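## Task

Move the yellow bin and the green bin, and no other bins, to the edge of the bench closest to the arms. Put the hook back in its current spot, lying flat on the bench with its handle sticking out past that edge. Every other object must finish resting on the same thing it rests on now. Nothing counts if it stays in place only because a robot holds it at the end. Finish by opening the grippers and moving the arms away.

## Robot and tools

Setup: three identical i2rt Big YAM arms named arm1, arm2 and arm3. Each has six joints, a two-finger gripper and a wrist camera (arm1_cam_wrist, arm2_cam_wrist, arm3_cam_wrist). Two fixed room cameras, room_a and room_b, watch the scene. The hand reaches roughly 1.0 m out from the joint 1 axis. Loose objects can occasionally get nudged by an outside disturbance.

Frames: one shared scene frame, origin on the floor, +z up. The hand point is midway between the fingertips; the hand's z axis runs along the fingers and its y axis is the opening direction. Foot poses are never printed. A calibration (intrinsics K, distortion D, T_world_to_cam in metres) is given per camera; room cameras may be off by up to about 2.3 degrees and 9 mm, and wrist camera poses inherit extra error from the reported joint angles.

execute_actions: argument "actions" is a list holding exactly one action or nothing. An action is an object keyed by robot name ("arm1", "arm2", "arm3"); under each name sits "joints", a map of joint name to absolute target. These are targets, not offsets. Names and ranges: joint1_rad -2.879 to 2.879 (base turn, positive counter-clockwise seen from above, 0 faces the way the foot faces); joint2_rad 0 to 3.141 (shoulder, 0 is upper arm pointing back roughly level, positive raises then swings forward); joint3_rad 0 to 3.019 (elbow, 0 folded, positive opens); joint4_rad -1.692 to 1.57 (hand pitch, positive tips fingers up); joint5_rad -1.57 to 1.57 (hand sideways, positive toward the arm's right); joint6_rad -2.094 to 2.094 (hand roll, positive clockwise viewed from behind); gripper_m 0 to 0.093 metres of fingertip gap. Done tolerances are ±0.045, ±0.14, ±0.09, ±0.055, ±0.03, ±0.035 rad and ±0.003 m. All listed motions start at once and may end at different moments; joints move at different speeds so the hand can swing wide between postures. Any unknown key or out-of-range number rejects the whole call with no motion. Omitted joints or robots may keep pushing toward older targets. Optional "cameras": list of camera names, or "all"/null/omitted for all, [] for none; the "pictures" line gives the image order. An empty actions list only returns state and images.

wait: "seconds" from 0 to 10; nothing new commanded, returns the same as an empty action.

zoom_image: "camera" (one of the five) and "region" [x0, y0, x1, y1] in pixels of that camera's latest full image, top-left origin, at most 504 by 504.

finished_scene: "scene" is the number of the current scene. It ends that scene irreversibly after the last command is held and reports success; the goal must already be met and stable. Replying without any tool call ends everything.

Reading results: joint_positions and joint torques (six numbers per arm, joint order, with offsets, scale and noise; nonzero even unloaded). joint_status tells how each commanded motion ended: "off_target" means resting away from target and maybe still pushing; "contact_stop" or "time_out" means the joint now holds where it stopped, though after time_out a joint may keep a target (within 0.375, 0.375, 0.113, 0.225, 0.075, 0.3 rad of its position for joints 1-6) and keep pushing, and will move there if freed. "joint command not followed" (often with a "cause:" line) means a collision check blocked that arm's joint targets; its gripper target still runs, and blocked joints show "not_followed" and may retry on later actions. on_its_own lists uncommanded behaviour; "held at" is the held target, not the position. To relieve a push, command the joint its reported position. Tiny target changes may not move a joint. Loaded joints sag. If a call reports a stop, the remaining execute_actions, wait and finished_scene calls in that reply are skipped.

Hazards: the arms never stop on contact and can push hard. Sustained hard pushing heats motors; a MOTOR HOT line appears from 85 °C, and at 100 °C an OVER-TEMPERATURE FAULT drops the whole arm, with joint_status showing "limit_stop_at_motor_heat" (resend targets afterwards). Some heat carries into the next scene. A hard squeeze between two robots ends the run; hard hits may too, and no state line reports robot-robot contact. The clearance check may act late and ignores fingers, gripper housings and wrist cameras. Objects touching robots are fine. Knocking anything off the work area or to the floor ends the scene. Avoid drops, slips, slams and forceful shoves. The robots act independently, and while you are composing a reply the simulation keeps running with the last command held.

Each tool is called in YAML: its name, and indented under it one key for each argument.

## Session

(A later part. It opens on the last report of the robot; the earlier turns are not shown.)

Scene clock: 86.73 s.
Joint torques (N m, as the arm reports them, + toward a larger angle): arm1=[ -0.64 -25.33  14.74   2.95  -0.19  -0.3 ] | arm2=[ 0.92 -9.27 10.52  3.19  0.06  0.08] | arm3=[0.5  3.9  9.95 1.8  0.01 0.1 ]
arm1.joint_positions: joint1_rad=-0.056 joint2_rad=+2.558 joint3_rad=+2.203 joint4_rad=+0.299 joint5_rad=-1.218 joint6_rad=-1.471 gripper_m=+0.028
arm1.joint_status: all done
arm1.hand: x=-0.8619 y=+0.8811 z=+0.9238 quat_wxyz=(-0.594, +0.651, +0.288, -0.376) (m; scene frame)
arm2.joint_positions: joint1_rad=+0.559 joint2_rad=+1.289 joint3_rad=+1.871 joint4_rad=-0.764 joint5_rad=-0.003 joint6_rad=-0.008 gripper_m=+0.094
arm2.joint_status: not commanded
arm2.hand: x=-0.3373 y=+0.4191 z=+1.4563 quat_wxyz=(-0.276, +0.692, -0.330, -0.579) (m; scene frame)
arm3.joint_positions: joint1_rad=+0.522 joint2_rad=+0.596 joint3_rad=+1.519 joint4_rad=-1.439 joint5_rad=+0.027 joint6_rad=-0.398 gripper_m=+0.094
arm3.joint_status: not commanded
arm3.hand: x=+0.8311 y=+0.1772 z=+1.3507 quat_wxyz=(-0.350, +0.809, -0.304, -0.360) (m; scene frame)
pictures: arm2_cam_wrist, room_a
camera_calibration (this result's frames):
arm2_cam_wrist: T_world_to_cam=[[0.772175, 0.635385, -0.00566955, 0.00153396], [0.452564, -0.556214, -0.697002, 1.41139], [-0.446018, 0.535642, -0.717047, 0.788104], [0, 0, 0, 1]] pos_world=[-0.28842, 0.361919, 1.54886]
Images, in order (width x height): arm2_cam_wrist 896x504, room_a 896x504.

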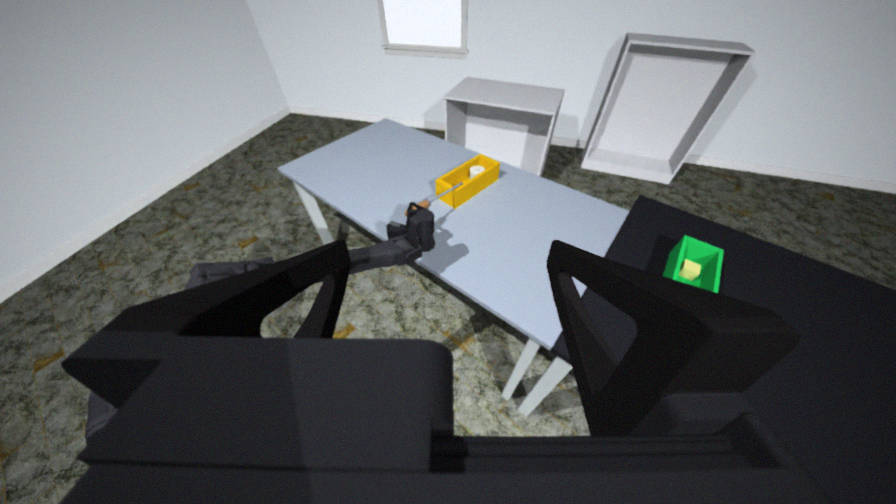

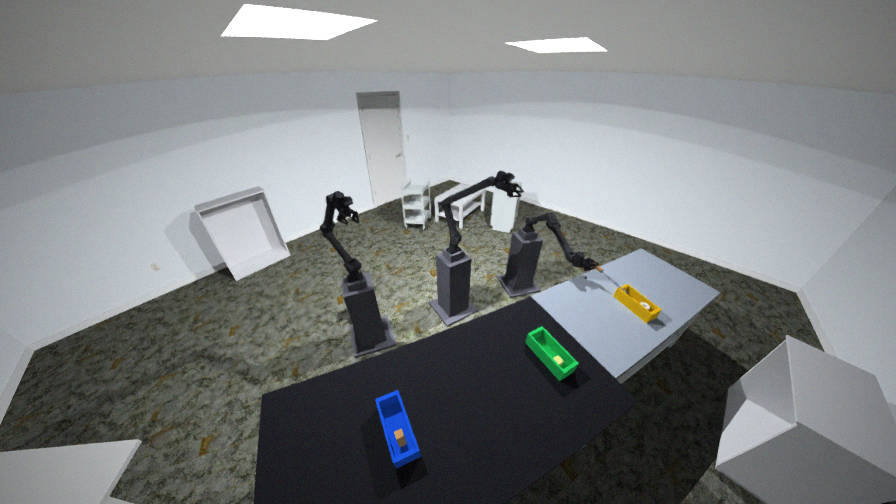

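execute_actions:
  actions:
    - {"arm1":{"joints":{"joint2_rad":2.41,"joint3_rad":2.017,"joint4_rad":0.44}}}
  cameras: []

execute_actions:
  actions:
    - {"arm1":{"joints":{"joint2_rad":2.31,"joint3_rad":1.817,"joint4_rad":0.54}}}
  cameras: []

execute_actions:
  actions:
    - {"arm1":{"joints":{"joint2_rad":2.205,"joint3_rad":1.617,"joint4_rad":0.63}}}
  cameras: []

execute_actions:
  actions:
    - {"arm1":{"joints":{"joint2_rad":2.105,"joint3_rad":1.417,"joint4_rad":0.73}}}
  cameras: ["arm2_cam_wrist","room_a"]

zoom_image:
  camera: "room_a"
  region: [500, 180, 720, 340]

Scene clock: 98.07 s.
Joint torques (N m, as the arm reports them, + toward a larger angle): arm1=[ -0.79 -22.86  11.64   3.59  -0.2   -0.3 ] | arm2=[ 0.78 -9.39 10.61  3.19  0.05  0.08] | arm3=[0.47 3.84 9.95 1.79 0.01 0.1 ]
arm1.joint_positions: joint1_rad=-0.056 joint2_rad=+2.449 joint3_rad=+1.990 joint4_rad=+0.394 joint5_rad=-1.217 joint6_rad=-1.471 gripper_m=+0.028
arm1.joint_status: all done
arm1.hand: x=-0.8699 y=+0.8479 z=+0.9234 quat_wxyz=(-0.591, +0.653, +0.285, -0.377) (m; scene frame)
arm2.joint_positions: joint1_rad=+0.559 joint2_rad=+1.289 joint3_rad=+1.871 joint4_rad=-0.764 joint5_rad=-0.003 joint6_rad=-0.008 gripper_m=+0.094
arm2.joint_status: not commanded
arm2.hand: x=-0.3373 y=+0.4191 z=+1.4563 quat_wxyz=(-0.276, +0.692, -0.330, -0.579) (m; scene frame)
arm3.joint_positions: joint1_rad=+0.522 joint2_rad=+0.596 joint3_rad=+1.519 joint4_rad=-1.439 joint5_rad=+0.027 joint6_rad=-0.398 gripper_m=+0.094
arm3.joint_status: not commanded
arm3.hand: x=+0.8311 y=+0.1772 z=+1.3507 quat_wxyz=(-0.350, +0.809, -0.304, -0.360) (m; scene frame)
pictures: none
No camera images: the call's "cameras" was empty. Leave "cameras" out to get every camera's image.

Scene clock: 98.93 s.
Joint torques (N m, as the arm reports them, + toward a larger angle): arm1=[ -0.94 -22.66  10.21   3.5   -0.24  -0.3 ] | arm2=[ 0.92 -9.35 10.62  3.16  0.05  0.08] | arm3=[0.51 3.81 9.94 1.8  0.01 0.1 ]
arm1.joint_positions: joint1_rad=-0.056 joint2_rad=+2.359 joint3_rad=+1.801 joint4_rad=+0.496 joint5_rad=-1.216 joint6_rad=-1.472 gripper_m=+0.028
arm1.joint_status: all done
arm1.hand: x=-0.8785 y=+0.8121 z=+0.9202 quat_wxyz=(-0.593, +0.652, +0.286, -0.376) (m; scene frame)
arm2.joint_positions: joint1_rad=+0.559 joint2_rad=+1.289 joint3_rad=+1.871 joint4_rad=-0.764 joint5_rad=-0.003 joint6_rad=-0.008 gripper_m=+0.094
arm2.joint_status: not commanded
arm2.hand: x=-0.3373 y=+0.4191 z=+1.4563 quat_wxyz=(-0.276, +0.692, -0.330, -0.579) (m; scene frame)
arm3.joint_positions: joint1_rad=+0.522 joint2_rad=+0.596 joint3_rad=+1.519 joint4_rad=-1.439 joint5_rad=+0.027 joint6_rad=-0.398 gripper_m=+0.094
arm3.joint_status: not commanded
arm3.hand: x=+0.8311 y=+0.1772 z=+1.3507 quat_wxyz=(-0.350, +0.809, -0.304, -0.360) (m; scene frame)
pictures: none
No camera images: the call's "cameras" was empty. Leave "cameras" out to get every camera's image.

Scene clock: 99.83 s.
Joint torques (N m, as the arm reports them, + toward a larger angle): arm1=[ -0.82 -20.96  10.03   3.69  -0.24  -0.3 ] | arm2=[ 0.92 -9.33 10.58  3.18  0.06  0.08] | arm3=[0.44 3.82 9.96 1.8  0.01 0.1 ]
arm1.joint_positions: joint1_rad=-0.056 joint2_rad=+2.251 joint3_rad=+1.597 joint4_rad=+0.582 joint5_rad=-1.216 joint6_rad=-1.472 gripper_m=+0.028
arm1.joint_status: all done
arm1.hand: x=-0.8894 y=+0.7671 z=+0.9210 quat_wxyz=(-0.590, +0.655, +0.284, -0.379) (m; scene frame)
arm2.joint_positions: joint1_rad=+0.559 joint2_rad=+1.289 joint3_rad=+1.871 joint4_rad=-0.764 joint5_rad=-0.003 joint6_rad=-0.008 gripper_m=+0.094
arm2.joint_status: not commanded
arm2.hand: x=-0.3373 y=+0.4191 z=+1.4563 quat_wxyz=(-0.276, +0.692, -0.330, -0.579) (m; scene frame)
arm3.joint_positions: joint1_rad=+0.522 joint2_rad=+0.596 joint3_rad=+1.519 joint4_rad=-1.439 joint5_rad=+0.027 joint6_rad=-0.398 gripper_m=+0.094
arm3.joint_status: not commanded
arm3.hand: x=+0.8311 y=+0.1772 z=+1.3507 quat_wxyz=(-0.350, +0.809, -0.304, -0.360) (m; scene frame)
pictures: none
No camera images: the call's "cameras" was empty. Leave "cameras" out to get every camera's image.

Scene clock: 100.73 s.
Joint torques (N m, as the arm reports them, + toward a larger angle): arm1=[ -0.8  -18.91   9.57   3.82  -0.23  -0.32] | arm2=[ 0.9  -9.27 10.56  3.22  0.05  0.08] | arm3=[0.48 3.86 9.96 1.8  0.01 0.1 ]
arm1.joint_positions: joint1_rad=-0.056 joint2_rad=+2.147 joint3_rad=+1.396 joint4_rad=+0.679 joint5_rad=-1.217 joint6_rad=-1.470 gripper_m=+0.028
arm1.joint_status: all done
arm1.hand: x=-0.9016 y=+0.7169 z=+0.9219 quat_wxyz=(-0.590, +0.655, +0.283, -0.379) (m; scene frame)
arm2.joint_positions: joint1_rad=+0.559 joint2_rad=+1.289 joint3_rad=+1.871 joint4_rad=-0.764 joint5_rad=-0.003 joint6_rad=-0.008 gripper_m=+0.094
arm2.joint_status: not commanded
arm2.hand: x=-0.3373 y=+0.4191 z=+1.4563 quat_wxyz=(-0.276, +0.692, -0.330, -0.579) (m; scene frame)
arm3.joint_positions: joint1_rad=+0.522 joint2_rad=+0.596 joint3_rad=+1.519 joint4_rad=-1.439 joint5_rad=+0.027 joint6_rad=-0.398 gripper_m=+0.094
arm3.joint_status: not commanded
arm3.hand: x=+0.8311 y=+0.1772 z=+1.3507 quat_wxyz=(-0.350, +0.809, -0.304, -0.360) (m; scene frame)
pictures: arm2_cam_wrist, room_a
camera_calibration (this result's frames):
arm2_cam_wrist: T_world_to_cam=[[0.772175, 0.635385, -0.00566955, 0.00153396], [0.452564, -0.556214, -0.697002, 1.41139], [-0.446018, 0.535642, -0.717047, 0.788104], [0, 0, 0, 1]] pos_world=[-0.28842, 0.361919, 1.54886]
Images, in order (width x height): arm2_cam_wrist 896x504, room_a 896x504.

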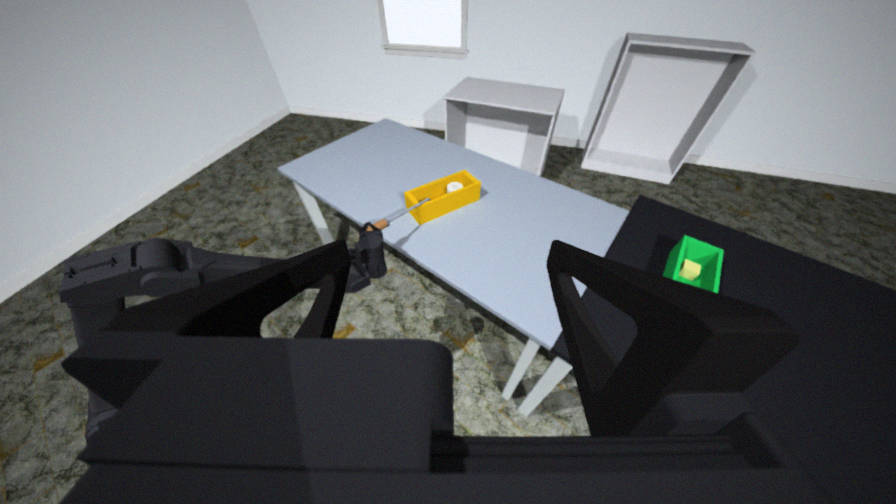

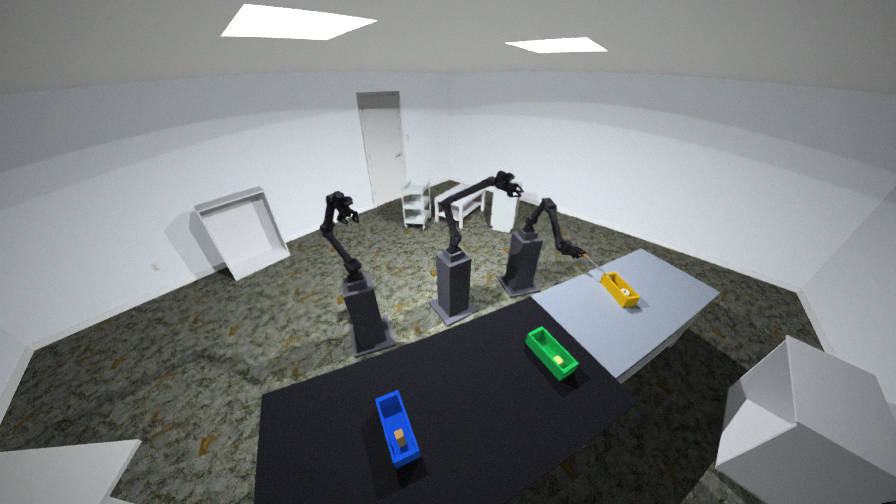

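Region (500, 180, 720, 340) of room_a's 896x504 image, scaled by 2.291, with more detail than that image has; it fills the top 367 rows of this view, and the rest is white.

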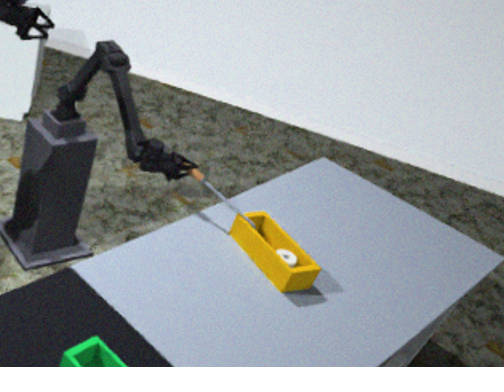

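execute_actions:
  actions:
    - {"arm1":{"joints":{"joint1_rad":-0.12,"joint5_rad":-1.27,"joint2_rad":2.0,"joint3_rad":1.217,"joint4_rad":0.83}}}
  cameras: []

execute_actions:
  actions:
    - {"arm1":{"joints":{"joint1_rad":-0.18,"joint5_rad":-1.32,"joint2_rad":1.92,"joint3_rad":1.067,"joint4_rad":0.89}}}
  cameras: ["arm2_cam_wrist","room_a"]

zoom_image:
  camera: "arm2_cam_wrist"
  region: [280, 120, 520, 270]

Scene clock: 108.00 s.
Joint torques (N m, as the arm reports them, + toward a larger angle): arm1=[ -1.11 -16.95   8.83   3.72  -0.19  -0.34] | arm2=[ 0.91 -9.42 10.63  3.19  0.05  0.08] | arm3=[0.51 3.85 9.96 1.81 0.01 0.1 ]
arm1.joint_positions: joint1_rad=-0.126 joint2_rad=+2.037 joint3_rad=+1.197 joint4_rad=+0.780 joint5_rad=-1.268 joint6_rad=-1.467 gripper_m=+0.028
arm1.joint_status: all done
arm1.hand: x=-0.8739 y=+0.6537 z=+0.9265 quat_wxyz=(-0.596, +0.654, +0.278, -0.373) (m; scene frame)
arm2.joint_positions: joint1_rad=+0.559 joint2_rad=+1.289 joint3_rad=+1.871 joint4_rad=-0.764 joint5_rad=-0.003 joint6_rad=-0.008 gripper_m=+0.094
arm2.joint_status: not commanded
arm2.hand: x=-0.3373 y=+0.4191 z=+1.4563 quat_wxyz=(-0.276, +0.692, -0.330, -0.579) (m; scene frame)
arm3.joint_positions: joint1_rad=+0.522 joint2_rad=+0.596 joint3_rad=+1.519 joint4_rad=-1.439 joint5_rad=+0.027 joint6_rad=-0.398 gripper_m=+0.094
arm3.joint_status: not commanded
arm3.hand: x=+0.8311 y=+0.1772 z=+1.3507 quat_wxyz=(-0.350, +0.809, -0.304, -0.360) (m; scene frame)
pictures: none
No camera images: the call's "cameras" was empty. Leave "cameras" out to get every camera's image.

Scene clock: 110.10 s.
Joint torques (N m, as the arm reports them, + toward a larger angle): arm1=[ -1.23 -14.88   7.89   1.47  -0.15  -0.22] | arm2=[ 1.01 -9.31 10.62  3.17  0.04  0.08] | arm3=[0.51 3.77 9.95 1.81 0.01 0.1 ]
arm1.joint_positions: joint1_rad=-0.126 joint2_rad=+2.046 joint3_rad=+1.185 joint4_rad=+0.782 joint5_rad=-1.268 joint6_rad=-1.476 gripper_m=+0.028
arm1.joint_status: joint1_rad time_out (moved +0.000 of -0.054); joint3_rad time_out (moved -0.012 of -0.130); joint4_rad time_out (moved +0.002 of +0.110); joint5_rad time_out (moved +0.000 of -0.052); the others done
arm1.on_its_own: joint1_rad is held at -0.126, not at your -0.180, since a time_out; joint3_rad is held at +1.196, not at your +1.067, since a time_out; joint4_rad is held at +0.781, not at your +0.890, since a time_out; joint5_rad is held at -1.269, not at your -1.320, since a time_out
arm1.hand: x=-0.8750 y=+0.6505 z=+0.9165 quat_wxyz=(-0.593, +0.657, +0.276, -0.375) (m; scene frame)
arm2.joint_positions: joint1_rad=+0.559 joint2_rad=+1.289 joint3_rad=+1.871 joint4_rad=-0.764 joint5_rad=-0.003 joint6_rad=-0.008 gripper_m=+0.094
arm2.joint_status: not commanded
arm2.hand: x=-0.3373 y=+0.4191 z=+1.4563 quat_wxyz=(-0.276, +0.692, -0.330, -0.579) (m; scene frame)
arm3.joint_positions: joint1_rad=+0.522 joint2_rad=+0.596 joint3_rad=+1.519 joint4_rad=-1.439 joint5_rad=+0.027 joint6_rad=-0.398 gripper_m=+0.094
arm3.joint_status: not commanded
arm3.hand: x=+0.8311 y=+0.1772 z=+1.3507 quat_wxyz=(-0.350, +0.809, -0.304, -0.360) (m; scene frame)
pictures: arm2_cam_wrist, room_a
joint command not followed: on one or more control steps a check withheld the commanded joint targets of the arm1 arm, and it was not sent them on those steps.
cause: the commanded joint targets would bring two parts of the arm too close to each other (its wrist (the part past joint 4) and its wrist camera); next, command targets that bring no two parts of the arm closer together.
camera_calibration (this result's frames):
arm2_cam_wrist: T_world_to_cam=[[0.772175, 0.635385, -0.00566955, 0.00153396], [0.452564, -0.556214, -0.697002, 1.41139], [-0.446018, 0.535642, -0.717047, 0.788104], [0, 0, 0, 1]] pos_world=[-0.28842, 0.361919, 1.54886]
Images, in order (width x height): arm2_cam_wrist 896x504, room_a 896x504.

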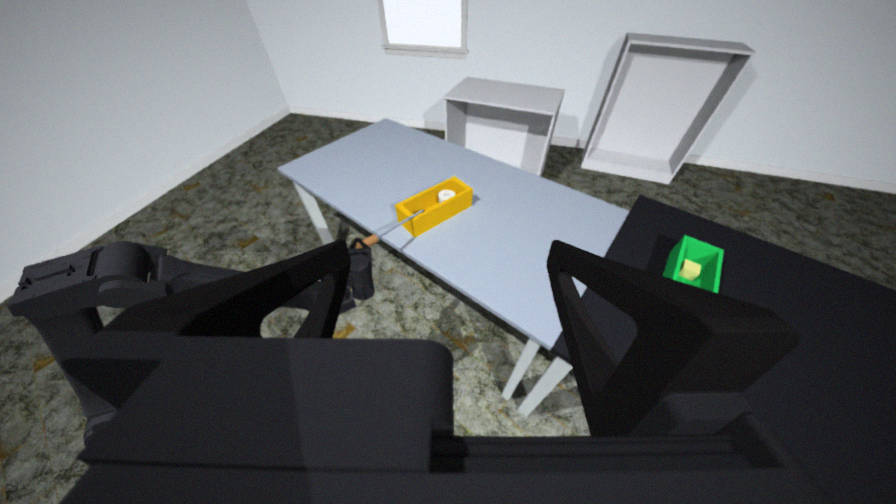

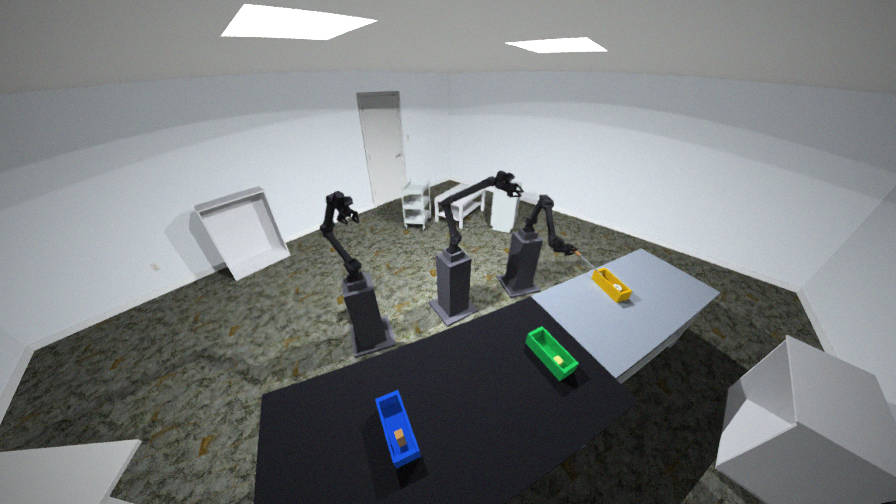

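Region (280, 120, 520, 270) of arm2_cam_wrist's 896x504 image, scaled by 2.100, with more detail than that image has; it fills the top 315 rows of this view, and the rest is white.

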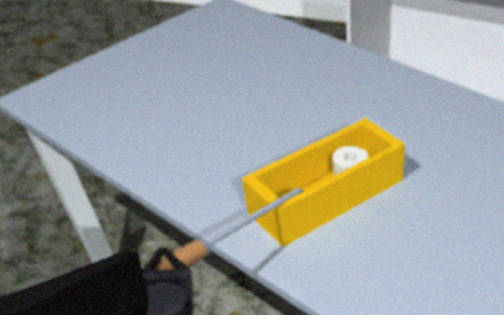

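execute_actions:
  actions:
    - {"arm1":{"joints":{"joint1_rad":-0.17,"joint5_rad":-1.26,"joint2_rad":1.91,"joint3_rad":1.04,"joint4_rad":0.90}}}
  cameras: ["arm2_cam_wrist"]

zoom_image:
  camera: "arm2_cam_wrist"
  region: [280, 120, 520, 270]

Scene clock: 114.37 s.
Joint torques (N m, as the arm reports them, + toward a larger angle): arm1=[ -1.14 -15.62   8.35   3.86  -0.2   -0.3 ] | arm2=[ 1.01 -9.38 10.55  3.18  0.06  0.07] | arm3=[0.5  3.78 9.94 1.78 0.01 0.1 ]
arm1.joint_positions: joint1_rad=-0.171 joint2_rad=+1.949 joint3_rad=+1.019 joint4_rad=+0.846 joint5_rad=-1.258 joint6_rad=-1.471 gripper_m=+0.028
arm1.joint_status: all done
arm1.hand: x=-0.8625 y=+0.6013 z=+0.9200 quat_wxyz=(-0.601, +0.666, +0.255, -0.361) (m; scene frame)
arm2.joint_positions: joint1_rad=+0.559 joint2_rad=+1.289 joint3_rad=+1.871 joint4_rad=-0.764 joint5_rad=-0.003 joint6_rad=-0.008 gripper_m=+0.094
arm2.joint_status: not commanded
arm2.hand: x=-0.3373 y=+0.4191 z=+1.4563 quat_wxyz=(-0.276, +0.692, -0.330, -0.579) (m; scene frame)
arm3.joint_positions: joint1_rad=+0.522 joint2_rad=+0.596 joint3_rad=+1.519 joint4_rad=-1.439 joint5_rad=+0.027 joint6_rad=-0.398 gripper_m=+0.094
arm3.joint_status: not commanded
arm3.hand: x=+0.8311 y=+0.1772 z=+1.3507 quat_wxyz=(-0.350, +0.809, -0.304, -0.360) (m; scene frame)
pictures: arm2_cam_wrist
camera_calibration (this result's frames):
arm2_cam_wrist: T_world_to_cam=[[0.772175, 0.635385, -0.00566955, 0.00153396], [0.452564, -0.556214, -0.697002, 1.41139], [-0.446018, 0.535642, -0.717047, 0.788104], [0, 0, 0, 1]] pos_world=[-0.28842, 0.361919, 1.54886]
Images, in order (width x height): arm2_cam_wrist 896x504.

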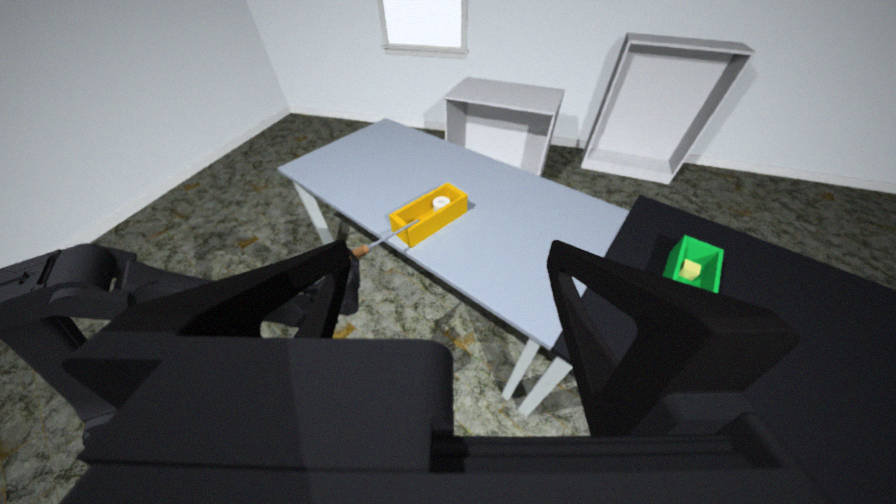

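Region (280, 120, 520, 270) of arm2_cam_wrist's 896x504 image, scaled by 2.100, with more detail than that image has; it fills the top 315 rows of this view, and the rest is white.

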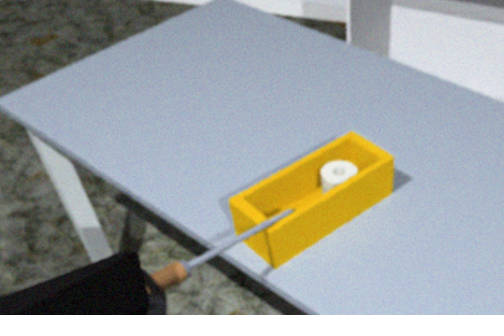

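execute_actions:
  actions:
    - {"arm1":{"joints":{"joint3_rad":1.3,"joint4_rad":1.0}},"arm2":{"joints":{"joint1_rad":-0.3,"joint2_rad":1.0,"joint3_rad":1.0,"joint4_rad":0}}}
  cameras: []

execute_actions:
  actions:
    - {"arm1":{"joints":{"joint2_rad":2.0,"joint3_rad":2.0,"joint4_rad":0.1,"joint1_rad":-0.266,"joint5_rad":-0.4}}}
  cameras: []

execute_actions:
  actions:
    - {"arm1":{"joints":{"joint2_rad":2.28,"joint3_rad":2.40,"joint4_rad":-0.04,"joint6_rad":0}}}
  cameras: []

execute_actions:
  actions:
    - {"arm1":{"joints":{"joint2_rad":2.49,"joint3_rad":2.36,"joint4_rad":0.45}}}
  cameras: ["room_a"]

zoom_image:
  camera: "room_a"
  region: [460, 180, 680, 340]

Scene clock: 126.70 s.
Joint torques (N m, as the arm reports them, + toward a larger angle): arm1=[ -1.07 -15.83  12.06   3.27   0.22  -0.44] | arm2=[ 1.39 -7.31 10.9   3.06 -0.03  0.06] | arm3=[0.51 3.85 9.95 1.79 0.02 0.09]
arm1.joint_positions: joint1_rad=-0.171 joint2_rad=+1.937 joint3_rad=+1.255 joint4_rad=+0.958 joint5_rad=-1.263 joint6_rad=-1.461 gripper_m=+0.028
arm1.joint_status: all done
arm1.hand: x=-0.8420 y=+0.6560 z=+1.0332 quat_wxyz=(-0.685, +0.579, +0.346, -0.275) (m; scene frame)
arm2.joint_positions: joint1_rad=-0.299 joint2_rad=+0.999 joint3_rad=+0.985 joint4_rad=-0.012 joint5_rad=+0.000 joint6_rad=-0.007 gripper_m=+0.094
arm2.joint_status: all done
arm2.hand: x=+0.0913 y=+0.4896 z=+1.2477 quat_wxyz=(-0.535, +0.459, -0.551, -0.447) (m; scene frame)
arm3.joint_positions: joint1_rad=+0.522 joint2_rad=+0.596 joint3_rad=+1.519 joint4_rad=-1.439 joint5_rad=+0.027 joint6_rad=-0.398 gripper_m=+0.094
arm3.joint_status: not commanded
arm3.hand: x=+0.8311 y=+0.1772 z=+1.3507 quat_wxyz=(-0.350, +0.809, -0.304, -0.360) (m; scene frame)
pictures: none
No camera images: the call's "cameras" was empty. Leave "cameras" out to get every camera's image.

Scene clock: 128.33 s.
Joint torques (N m, as the arm reports them, + toward a larger angle): arm1=[ -0.54 -20.34  16.53   2.77  -0.01  -0.46] | arm2=[ 1.76 -7.16 10.82  3.08 -0.04  0.08] | arm3=[0.5  3.86 9.93 1.8  0.01 0.1 ]
arm1.joint_positions: joint1_rad=-0.275 joint2_rad=+2.037 joint3_rad=+1.933 joint4_rad=+0.083 joint5_rad=-0.402 joint6_rad=-1.458 gripper_m=+0.028
arm1.joint_status: all done
arm1.hand: x=-0.5869 y=+0.8047 z=+1.1738 quat_wxyz=(-0.702, +0.708, -0.064, -0.024) (m; scene frame)
arm2.joint_positions: joint1_rad=-0.299 joint2_rad=+0.999 joint3_rad=+0.985 joint4_rad=-0.012 joint5_rad=+0.000 joint6_rad=-0.007 gripper_m=+0.094
arm2.joint_status: not commanded
arm2.hand: x=+0.0913 y=+0.4896 z=+1.2477 quat_wxyz=(-0.535, +0.459, -0.551, -0.447) (m; scene frame)
arm3.joint_positions: joint1_rad=+0.522 joint2_rad=+0.596 joint3_rad=+1.519 joint4_rad=-1.439 joint5_rad=+0.027 joint6_rad=-0.398 gripper_m=+0.094
arm3.joint_status: not commanded
arm3.hand: x=+0.8311 y=+0.1772 z=+1.3507 quat_wxyz=(-0.350, +0.809, -0.304, -0.360) (m; scene frame)
pictures: none
No camera images: the call's "cameras" was empty. Leave "cameras" out to get every camera's image.

Scene clock: 130.40 s.
Joint torques (N m, as the arm reports them, + toward a larger angle): arm1=[ -0.39 -25.    18.17   3.14  -0.08   0.19] | arm2=[ 1.53 -7.17 10.86  3.11 -0.03  0.06] | arm3=[0.42 3.79 9.93 1.78 0.01 0.09]
arm1.joint_positions: joint1_rad=-0.275 joint2_rad=+2.339 joint3_rad=+2.315 joint4_rad=-0.064 joint5_rad=-0.400 joint6_rad=-0.016 gripper_m=+0.028
arm1.joint_status: all done
arm1.hand: x=-0.5514 y=+0.8791 z=+1.1068 quat_wxyz=(-0.489, +0.498, -0.537, -0.474) (m; scene frame)
arm2.joint_positions: joint1_rad=-0.299 joint2_rad=+0.999 joint3_rad=+0.985 joint4_rad=-0.012 joint5_rad=+0.000 joint6_rad=-0.007 gripper_m=+0.094
arm2.joint_status: not commanded
arm2.hand: x=+0.0913 y=+0.4896 z=+1.2477 quat_wxyz=(-0.535, +0.459, -0.551, -0.447) (m; scene frame)
arm3.joint_positions: joint1_rad=+0.522 joint2_rad=+0.596 joint3_rad=+1.519 joint4_rad=-1.439 joint5_rad=+0.027 joint6_rad=-0.398 gripper_m=+0.094
arm3.joint_status: not commanded
arm3.hand: x=+0.8311 y=+0.1772 z=+1.3507 quat_wxyz=(-0.350, +0.809, -0.304, -0.360) (m; scene frame)
pictures: none
No camera images: the call's "cameras" was empty. Leave "cameras" out to get every camera's image.

Scene clock: 131.57 s.
Joint torques (N m, as the arm reports them, + toward a larger angle): arm1=[ -0.72 -25.37  14.28   4.35   0.01   0.08] | arm2=[ 1.57 -7.1  10.85  3.09 -0.03  0.08] | arm3=[0.55 3.77 9.94 1.8  0.01 0.1 ]
arm1.joint_positions: joint1_rad=-0.272 joint2_rad=+2.541 joint3_rad=+2.315 joint4_rad=+0.396 joint5_rad=-0.401 joint6_rad=-0.005 gripper_m=+0.028
arm1.joint_status: all done
arm1.hand: x=-0.5421 y=+0.9047 z=+1.0233 quat_wxyz=(-0.570, +0.462, -0.453, -0.507) (m; scene frame)
arm2.joint_positions: joint1_rad=-0.299 joint2_rad=+0.999 joint3_rad=+0.985 joint4_rad=-0.012 joint5_rad=+0.000 joint6_rad=-0.007 gripper_m=+0.094
arm2.joint_status: not commanded
arm2.hand: x=+0.0913 y=+0.4896 z=+1.2477 quat_wxyz=(-0.535, +0.459, -0.551, -0.447) (m; scene frame)
arm3.joint_positions: joint1_rad=+0.522 joint2_rad=+0.596 joint3_rad=+1.519 joint4_rad=-1.439 joint5_rad=+0.027 joint6_rad=-0.398 gripper_m=+0.094
arm3.joint_status: not commanded
arm3.hand: x=+0.8311 y=+0.1772 z=+1.3507 quat_wxyz=(-0.350, +0.809, -0.304, -0.360) (m; scene frame)
pictures: room_a
Images, in order (width x height): room_a 896x504.

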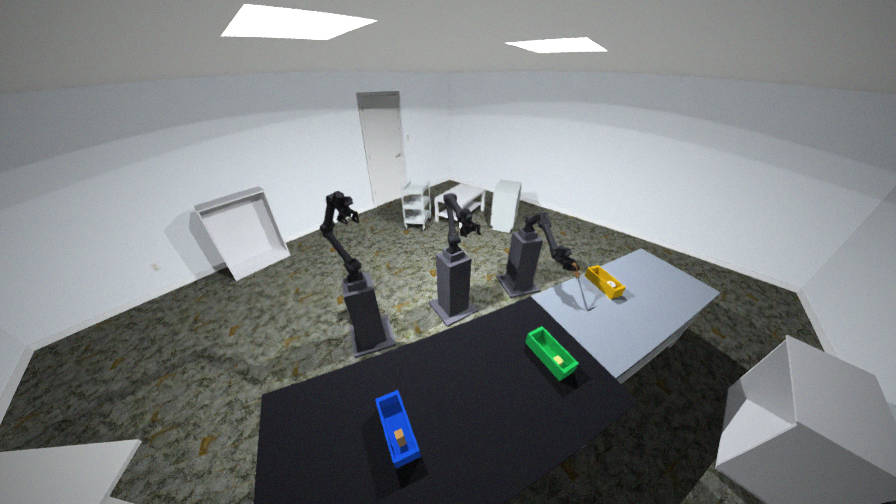

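Region (460, 180, 680, 340) of room_a's 896x504 image, scaled by 2.291, with more detail than that image has; it fills the top 367 rows of this view, and the rest is white.

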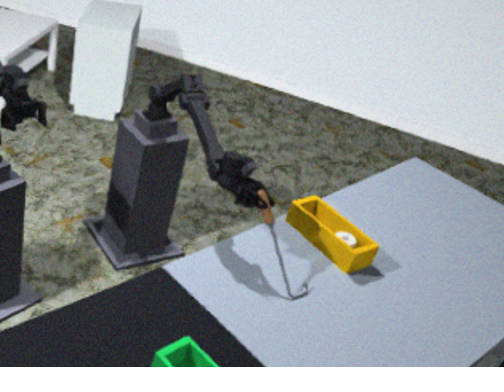

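Tilted forward and touching; replay the lay-down.

execute_actions:
  actions:
    - {"arm1":{"joints":{"joint2_rad":2.38,"joint3_rad":2.05,"joint4_rad":0.45}}}
  cameras: []

execute_actions:
  actions:
    - {"arm1":{"joints":{"joint1_rad":-0.40,"joint5_rad":-0.75,"joint2_rad":2.38,"joint3_rad":1.87,"joint4_rad":0.58}}}
  cameras: []

execute_actions:
  actions:
    - {"arm1":{"joints":{"joint1_rad":-0.535,"joint5_rad":-1.10,"joint2_rad":2.56,"joint3_rad":2.26,"joint4_rad":0.39}}}
  cameras: []

execute_actions:
  actions:
    - {"arm1":{"joints":{"joint2_rad":2.715,"joint3_rad":2.255,"joint4_rad":0.54}}}
  cameras: ["room_a","arm1_cam_wrist"]

Scene clock: 140.50 s.
Joint torques (N m, as the arm reports them, + toward a larger angle): arm1=[ -0.32 -21.5   11.05   3.29  -0.08   0.08] | arm2=[ 1.57 -7.1  10.87  3.11 -0.03  0.07] | arm3=[0.49 3.78 9.93 1.79 0.01 0.1 ]
arm1.joint_positions: joint1_rad=-0.272 joint2_rad=+2.395 joint3_rad=+2.038 joint4_rad=+0.422 joint5_rad=-0.399 joint6_rad=-0.005 gripper_m=+0.028
arm1.joint_status: all done
arm1.hand: x=-0.5589 y=+0.8706 z=+1.0002 quat_wxyz=(-0.537, +0.476, -0.489, -0.495) (m; scene frame)
arm2.joint_positions: joint1_rad=-0.299 joint2_rad=+0.999 joint3_rad=+0.985 joint4_rad=-0.012 joint5_rad=+0.000 joint6_rad=-0.007 gripper_m=+0.094
arm2.joint_status: not commanded
arm2.hand: x=+0.0913 y=+0.4896 z=+1.2477 quat_wxyz=(-0.535, +0.459, -0.551, -0.447) (m; scene frame)
arm3.joint_positions: joint1_rad=+0.522 joint2_rad=+0.596 joint3_rad=+1.519 joint4_rad=-1.439 joint5_rad=+0.027 joint6_rad=-0.398 gripper_m=+0.094
arm3.joint_status: not commanded
arm3.hand: x=+0.8311 y=+0.1772 z=+1.3507 quat_wxyz=(-0.350, +0.809, -0.304, -0.360) (m; scene frame)
pictures: none
No camera images: the call's "cameras" was empty. Leave "cameras" out to get every camera's image.

Scene clock: 141.67 s.
Joint torques (N m, as the arm reports them, + toward a larger angle): arm1=[  0.23 -20.94  10.55   2.9   -0.44   0.06] | arm2=[ 1.55 -7.22 10.85  3.12 -0.03  0.08] | arm3=[0.54 3.82 9.95 1.81 0.01 0.1 ]
arm1.joint_positions: joint1_rad=-0.418 joint2_rad=+2.400 joint3_rad=+1.854 joint4_rad=+0.558 joint5_rad=-0.739 joint6_rad=-0.004 gripper_m=+0.028
arm1.joint_status: all done
arm1.hand: x=-0.5110 y=+0.7878 z=+0.9203 quat_wxyz=(-0.470, +0.531, -0.458, -0.536) (m; scene frame)
arm2.joint_positions: joint1_rad=-0.299 joint2_rad=+0.999 joint3_rad=+0.985 joint4_rad=-0.012 joint5_rad=+0.000 joint6_rad=-0.007 gripper_m=+0.094
arm2.joint_status: not commanded
arm2.hand: x=+0.0913 y=+0.4896 z=+1.2477 quat_wxyz=(-0.535, +0.459, -0.551, -0.447) (m; scene frame)
arm3.joint_positions: joint1_rad=+0.522 joint2_rad=+0.596 joint3_rad=+1.519 joint4_rad=-1.439 joint5_rad=+0.027 joint6_rad=-0.398 gripper_m=+0.094
arm3.joint_status: not commanded
arm3.hand: x=+0.8311 y=+0.1772 z=+1.3507 quat_wxyz=(-0.350, +0.809, -0.304, -0.360) (m; scene frame)
pictures: none
No camera images: the call's "cameras" was empty. Leave "cameras" out to get every camera's image.

Scene clock: 142.93 s.
Joint torques (N m, as the arm reports them, + toward a larger angle): arm1=[ -0.64 -23.54  14.65   1.55  -0.11   0.04] | arm2=[ 1.52 -7.24 10.87  3.1  -0.04  0.06] | arm3=[0.5  3.79 9.94 1.81 0.01 0.1 ]
arm1.joint_positions: joint1_rad=-0.544 joint2_rad=+2.589 joint3_rad=+2.203 joint4_rad=+0.394 joint5_rad=-1.099 joint6_rad=-0.003 gripper_m=+0.028
arm1.joint_status: all done
arm1.hand: x=-0.4363 y=+0.7653 z=+0.9088 quat_wxyz=(-0.404, +0.583, -0.393, -0.586) (m; scene frame)
arm2.joint_positions: joint1_rad=-0.299 joint2_rad=+0.999 joint3_rad=+0.985 joint4_rad=-0.012 joint5_rad=+0.000 joint6_rad=-0.007 gripper_m=+0.094
arm2.joint_status: not commanded
arm2.hand: x=+0.0913 y=+0.4896 z=+1.2477 quat_wxyz=(-0.535, +0.459, -0.551, -0.447) (m; scene frame)
arm3.joint_positions: joint1_rad=+0.522 joint2_rad=+0.596 joint3_rad=+1.519 joint4_rad=-1.439 joint5_rad=+0.027 joint6_rad=-0.398 gripper_m=+0.094
arm3.joint_status: not commanded
arm3.hand: x=+0.8311 y=+0.1772 z=+1.3507 quat_wxyz=(-0.350, +0.809, -0.304, -0.360) (m; scene frame)
pictures: none
No camera images: the call's "cameras" was empty. Leave "cameras" out to get every camera's image.

Scene clock: 143.83 s.
Joint torques (N m, as the arm reports them, + toward a larger angle): arm1=[ -0.6  -22.93  12.77   2.41  -0.16   0.06] | arm2=[ 1.53 -7.04 10.8   3.1  -0.03  0.07] | arm3=[0.49 3.77 9.92 1.78 0.01 0.1 ]
arm1.joint_positions: joint1_rad=-0.544 joint2_rad=+2.734 joint3_rad=+2.214 joint4_rad=+0.524 joint5_rad=-1.097 joint6_rad=-0.004 gripper_m=+0.028
arm1.joint_status: all done
arm1.hand: x=-0.4403 y=+0.7618 z=+0.8083 quat_wxyz=(-0.403, +0.582, -0.395, -0.586) (m; scene frame)
arm2.joint_positions: joint1_rad=-0.299 joint2_rad=+0.999 joint3_rad=+0.985 joint4_rad=-0.012 joint5_rad=+0.000 joint6_rad=-0.007 gripper_m=+0.094
arm2.joint_status: not commanded
arm2.hand: x=+0.0913 y=+0.4896 z=+1.2477 quat_wxyz=(-0.535, +0.459, -0.551, -0.447) (m; scene frame)
arm3.joint_positions: joint1_rad=+0.522 joint2_rad=+0.596 joint3_rad=+1.519 joint4_rad=-1.439 joint5_rad=+0.027 joint6_rad=-0.398 gripper_m=+0.094
arm3.joint_status: not commanded
arm3.hand: x=+0.8311 y=+0.1772 z=+1.3507 quat_wxyz=(-0.350, +0.809, -0.304, -0.360) (m; scene frame)
pictures: arm1_cam_wrist, room_a
camera_calibration (this result's frames):
arm1_cam_wrist: T_world_to_cam=[[0.928075, 0.372106, 0.0146318, 0.113577], [0.230931, -0.544255, -0.80651, 1.16902], [-0.292144, 0.75188, -0.59104, -0.102092], [0, 0, 0, 1]] pos_world=[-0.405197, 0.670744, 0.880825]
Images, in order (width x height): arm1_cam_wrist 896x504, room_a 896x504.

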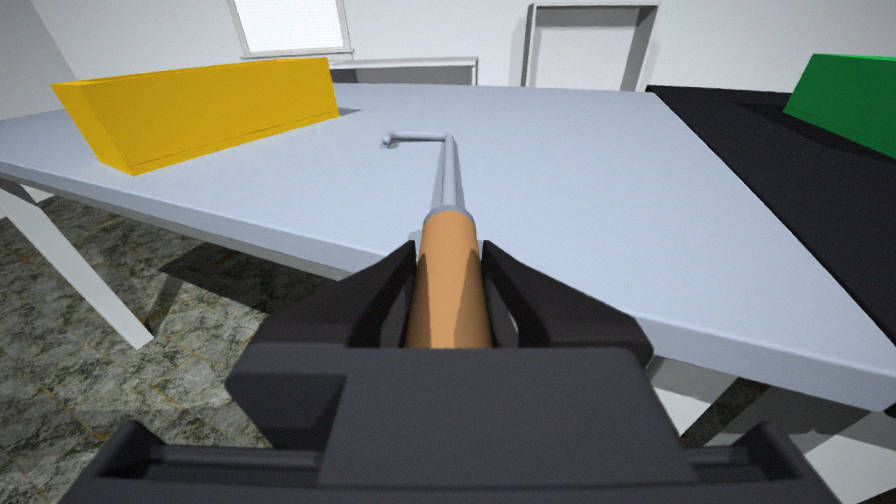

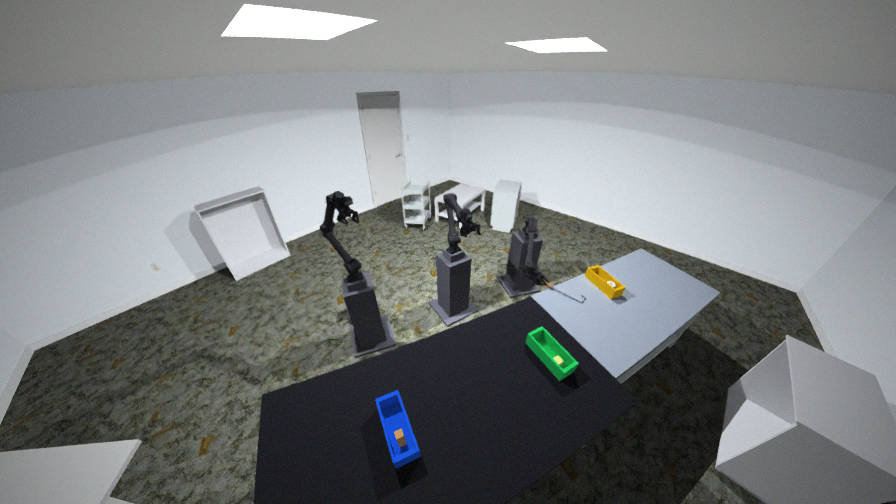

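execute_actions:
  actions:
    - {"arm1":{"joints":{"gripper_m":0.09}}}
  cameras: []

execute_actions:
  actions:
    - {"arm1":{"joints":{"joint2_rad":2.45,"joint4_rad":0.3}}}
  cameras: []

execute_actions:
  actions:
    - {"arm1":{"joints":{"joint1_rad":0.4,"joint2_rad":1.3,"joint3_rad":1.2,"joint4_rad":0,"joint5_rad":0}}}
  cameras: []

execute_actions:
  actions:
    - {"arm2":{"joints":{"joint1_rad":0.449,"joint2_rad":2.33,"joint3_rad":1.77,"joint4_rad":0.62,"joint5_rad":0.208,"joint6_rad":0}}}
  cameras: ["arm2_cam_wrist"]

Scene clock: 161.83 s.
Joint torques (N m, as the arm reports them, + toward a larger angle): arm1=[ -0.52 -22.83  12.74   2.44  -0.16   0.06] | arm2=[ 1.47 -7.16 10.8   3.1  -0.03  0.07] | arm3=[0.49 3.74 9.95 1.8  0.01 0.1 ]
arm1.joint_positions: joint1_rad=-0.544 joint2_rad=+2.734 joint3_rad=+2.214 joint4_rad=+0.524 joint5_rad=-1.097 joint6_rad=-0.004 gripper_m=+0.090
arm1.joint_status: all done
arm1.hand: x=-0.4403 y=+0.7618 z=+0.8083 quat_wxyz=(-0.403, +0.582, -0.395, -0.586) (m; scene frame)
arm2.joint_positions: joint1_rad=-0.299 joint2_rad=+0.999 joint3_rad=+0.985 joint4_rad=-0.012 joint5_rad=+0.000 joint6_rad=-0.007 gripper_m=+0.094
arm2.joint_status: not commanded
arm2.hand: x=+0.0913 y=+0.4896 z=+1.2477 quat_wxyz=(-0.535, +0.459, -0.551, -0.447) (m; scene frame)
arm3.joint_positions: joint1_rad=+0.522 joint2_rad=+0.596 joint3_rad=+1.519 joint4_rad=-1.439 joint5_rad=+0.027 joint6_rad=-0.398 gripper_m=+0.094
arm3.joint_status: not commanded
arm3.hand: x=+0.8311 y=+0.1772 z=+1.3507 quat_wxyz=(-0.350, +0.809, -0.304, -0.360) (m; scene frame)
pictures: none
No camera images: the call's "cameras" was empty. Leave "cameras" out to get every camera's image.

Scene clock: 163.40 s.
Joint torques (N m, as the arm reports them, + toward a larger angle): arm1=[ -0.64 -21.39  10.96   1.11  -0.1    0.05] | arm2=[ 1.46 -7.27 10.82  3.11 -0.04  0.07] | arm3=[0.48 3.76 9.93 1.8  0.01 0.1 ]
arm1.joint_positions: joint1_rad=-0.544 joint2_rad=+2.457 joint3_rad=+2.245 joint4_rad=+0.312 joint5_rad=-1.098 joint6_rad=-0.004 gripper_m=+0.090
arm1.joint_status: all done
arm1.hand: x=-0.4375 y=+0.7623 z=+1.0312 quat_wxyz=(-0.436, +0.586, -0.361, -0.580) (m; scene frame)
arm2.joint_positions: joint1_rad=-0.299 joint2_rad=+0.999 joint3_rad=+0.985 joint4_rad=-0.012 joint5_rad=+0.000 joint6_rad=-0.007 gripper_m=+0.094
arm2.joint_status: not commanded
arm2.hand: x=+0.0913 y=+0.4896 z=+1.2477 quat_wxyz=(-0.535, +0.459, -0.551, -0.447) (m; scene frame)
arm3.joint_positions: joint1_rad=+0.522 joint2_rad=+0.596 joint3_rad=+1.519 joint4_rad=-1.439 joint5_rad=+0.027 joint6_rad=-0.398 gripper_m=+0.094
arm3.joint_status: not commanded
arm3.hand: x=+0.8311 y=+0.1772 z=+1.3507 quat_wxyz=(-0.350, +0.809, -0.304, -0.360) (m; scene frame)
pictures: none
No camera images: the call's "cameras" was empty. Leave "cameras" out to get every camera's image.

Scene clock: 165.13 s.
Joint torques (N m, as the arm reports them, + toward a larger angle): arm1=[-1.36 -7.88 11.25  1.45  0.08  0.05] | arm2=[ 1.43 -7.12 10.83  3.11 -0.03  0.07] | arm3=[0.49 3.85 9.94 1.8  0.01 0.09]
arm1.joint_positions: joint1_rad=+0.400 joint2_rad=+1.297 joint3_rad=+1.194 joint4_rad=+0.014 joint5_rad=-0.003 joint6_rad=-0.003 gripper_m=+0.090
arm1.joint_status: all done
arm1.hand: x=-1.0409 y=+0.5938 z=+1.2323 quat_wxyz=(-0.424, +0.575, -0.459, -0.529) (m; scene frame)
arm2.joint_positions: joint1_rad=-0.299 joint2_rad=+0.999 joint3_rad=+0.985 joint4_rad=-0.012 joint5_rad=+0.000 joint6_rad=-0.007 gripper_m=+0.094
arm2.joint_status: not commanded
arm2.hand: x=+0.0913 y=+0.4896 z=+1.2477 quat_wxyz=(-0.535, +0.459, -0.551, -0.447) (m; scene frame)
arm3.joint_positions: joint1_rad=+0.522 joint2_rad=+0.596 joint3_rad=+1.519 joint4_rad=-1.439 joint5_rad=+0.027 joint6_rad=-0.398 gripper_m=+0.094
arm3.joint_status: not commanded
arm3.hand: x=+0.8311 y=+0.1772 z=+1.3507 quat_wxyz=(-0.350, +0.809, -0.304, -0.360) (m; scene frame)
pictures: none
No camera images: the call's "cameras" was empty. Leave "cameras" out to get every camera's image.

Scene clock: 167.27 s.
Joint torques (N m, as the arm reports them, + toward a larger angle): arm1=[-1.4  -8.08 11.22  1.46  0.08  0.04] | arm2=[  1.24 -24.24  10.73   2.9    0.     0.06] | arm3=[0.51 3.76 9.96 1.79 0.01 0.1 ]
arm1.joint_positions: joint1_rad=+0.400 joint2_rad=+1.297 joint3_rad=+1.194 joint4_rad=+0.014 joint5_rad=-0.003 joint6_rad=-0.003 gripper_m=+0.090
arm1.joint_status: not commanded
arm1.hand: x=-1.0409 y=+0.5938 z=+1.2323 quat_wxyz=(-0.424, +0.575, -0.459, -0.529) (m; scene frame)
arm2.joint_positions: joint1_rad=+0.453 joint2_rad=+2.315 joint3_rad=+1.734 joint4_rad=+0.611 joint5_rad=+0.207 joint6_rad=-0.006 gripper_m=+0.094
arm2.joint_status: all done
arm2.hand: x=-0.4528 y=+0.7631 z=+0.9384 quat_wxyz=(-0.405, +0.572, -0.398, -0.593) (m; scene frame)
arm3.joint_positions: joint1_rad=+0.522 joint2_rad=+0.596 joint3_rad=+1.519 joint4_rad=-1.439 joint5_rad=+0.027 joint6_rad=-0.398 gripper_m=+0.094
arm3.joint_status: not commanded
arm3.hand: x=+0.8311 y=+0.1772 z=+1.3507 quat_wxyz=(-0.350, +0.809, -0.304, -0.360) (m; scene frame)
pictures: arm2_cam_wrist
camera_calibration (this result's frames):
arm2_cam_wrist: T_world_to_cam=[[0.931502, 0.363536, -0.0120811, 0.154828], [0.19338, -0.523089, -0.830049, 1.27627], [-0.308072, 0.770856, -0.557559, -0.0856895], [0, 0, 0, 1]] pos_world=[-0.417426, 0.677371, 1.01346]
Images, in order (width x height): arm2_cam_wrist 896x504.

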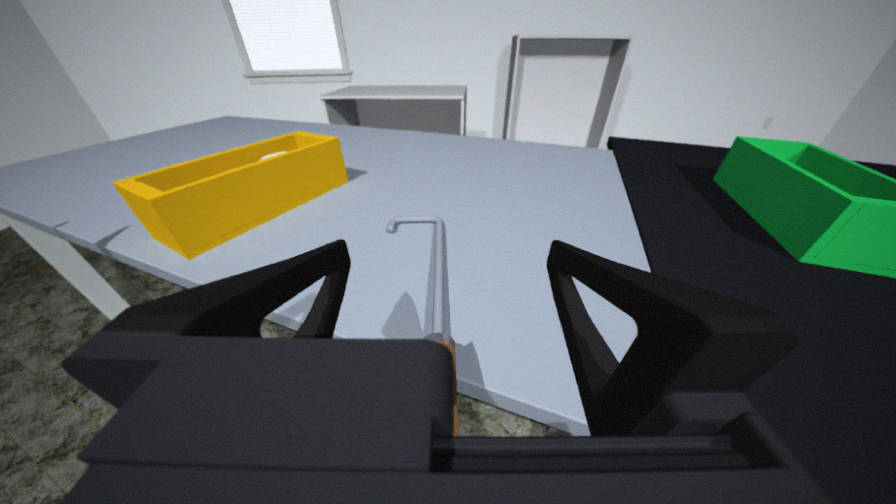

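execute_actions:
  actions:
    - {"arm2":{"joints":{"joint2_rad":2.54,"joint3_rad":1.80,"joint4_rad":0.76}}}
  cameras: ["arm2_cam_wrist"]

Scene clock: 171.73 s.
Joint torques (N m, as the arm reports them, + toward a larger angle): arm1=[-1.2  -8.13 11.15  1.47  0.08  0.07] | arm2=[  1.54 -26.34   8.75   3.05  -0.01   0.07] | arm3=[0.48 3.8  9.92 1.78 0.01 0.1 ]
arm1.joint_positions: joint1_rad=+0.400 joint2_rad=+1.297 joint3_rad=+1.194 joint4_rad=+0.014 joint5_rad=-0.003 joint6_rad=-0.003 gripper_m=+0.090
arm1.joint_status: not commanded
arm1.hand: x=-1.0409 y=+0.5938 z=+1.2323 quat_wxyz=(-0.424, +0.575, -0.459, -0.529) (m; scene frame)
arm2.joint_positions: joint1_rad=+0.453 joint2_rad=+2.538 joint3_rad=+1.781 joint4_rad=+0.748 joint5_rad=+0.207 joint6_rad=-0.006 gripper_m=+0.094
arm2.joint_status: all done
arm2.hand: x=-0.4552 y=+0.7647 z=+0.8027 quat_wxyz=(-0.399, +0.584, -0.403, -0.580) (m; scene frame)
arm3.joint_positions: joint1_rad=+0.522 joint2_rad=+0.596 joint3_rad=+1.519 joint4_rad=-1.439 joint5_rad=+0.027 joint6_rad=-0.398 gripper_m=+0.094
arm3.joint_status: not commanded
arm3.hand: x=+0.8311 y=+0.1772 z=+1.3507 quat_wxyz=(-0.350, +0.809, -0.304, -0.360) (m; scene frame)
pictures: arm2_cam_wrist
camera_calibration (this result's frames):
arm2_cam_wrist: T_world_to_cam=[[0.931557, 0.36357, -0.00429414, 0.148563], [0.210966, -0.550092, -0.808018, 1.17587], [-0.296133, 0.751808, -0.589143, -0.117956], [0, 0, 0, 1]] pos_world=[-0.421395, 0.681505, 0.881271]
Images, in order (width x height): arm2_cam_wrist 896x504.

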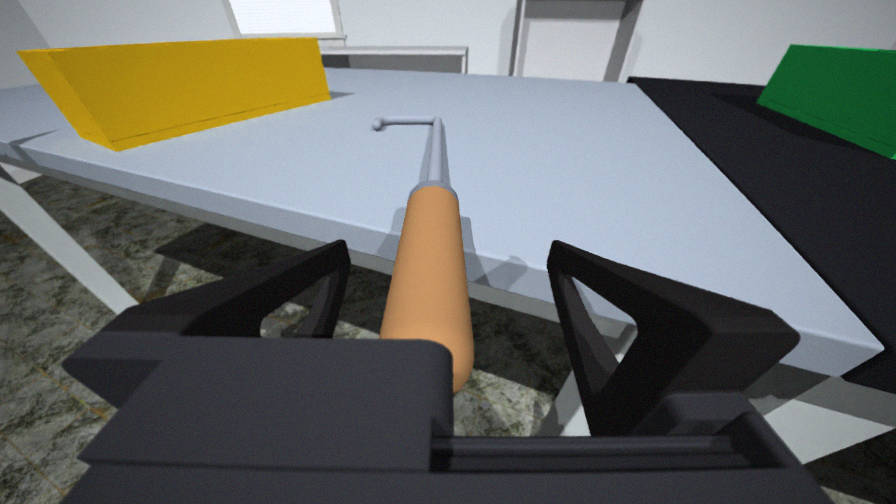

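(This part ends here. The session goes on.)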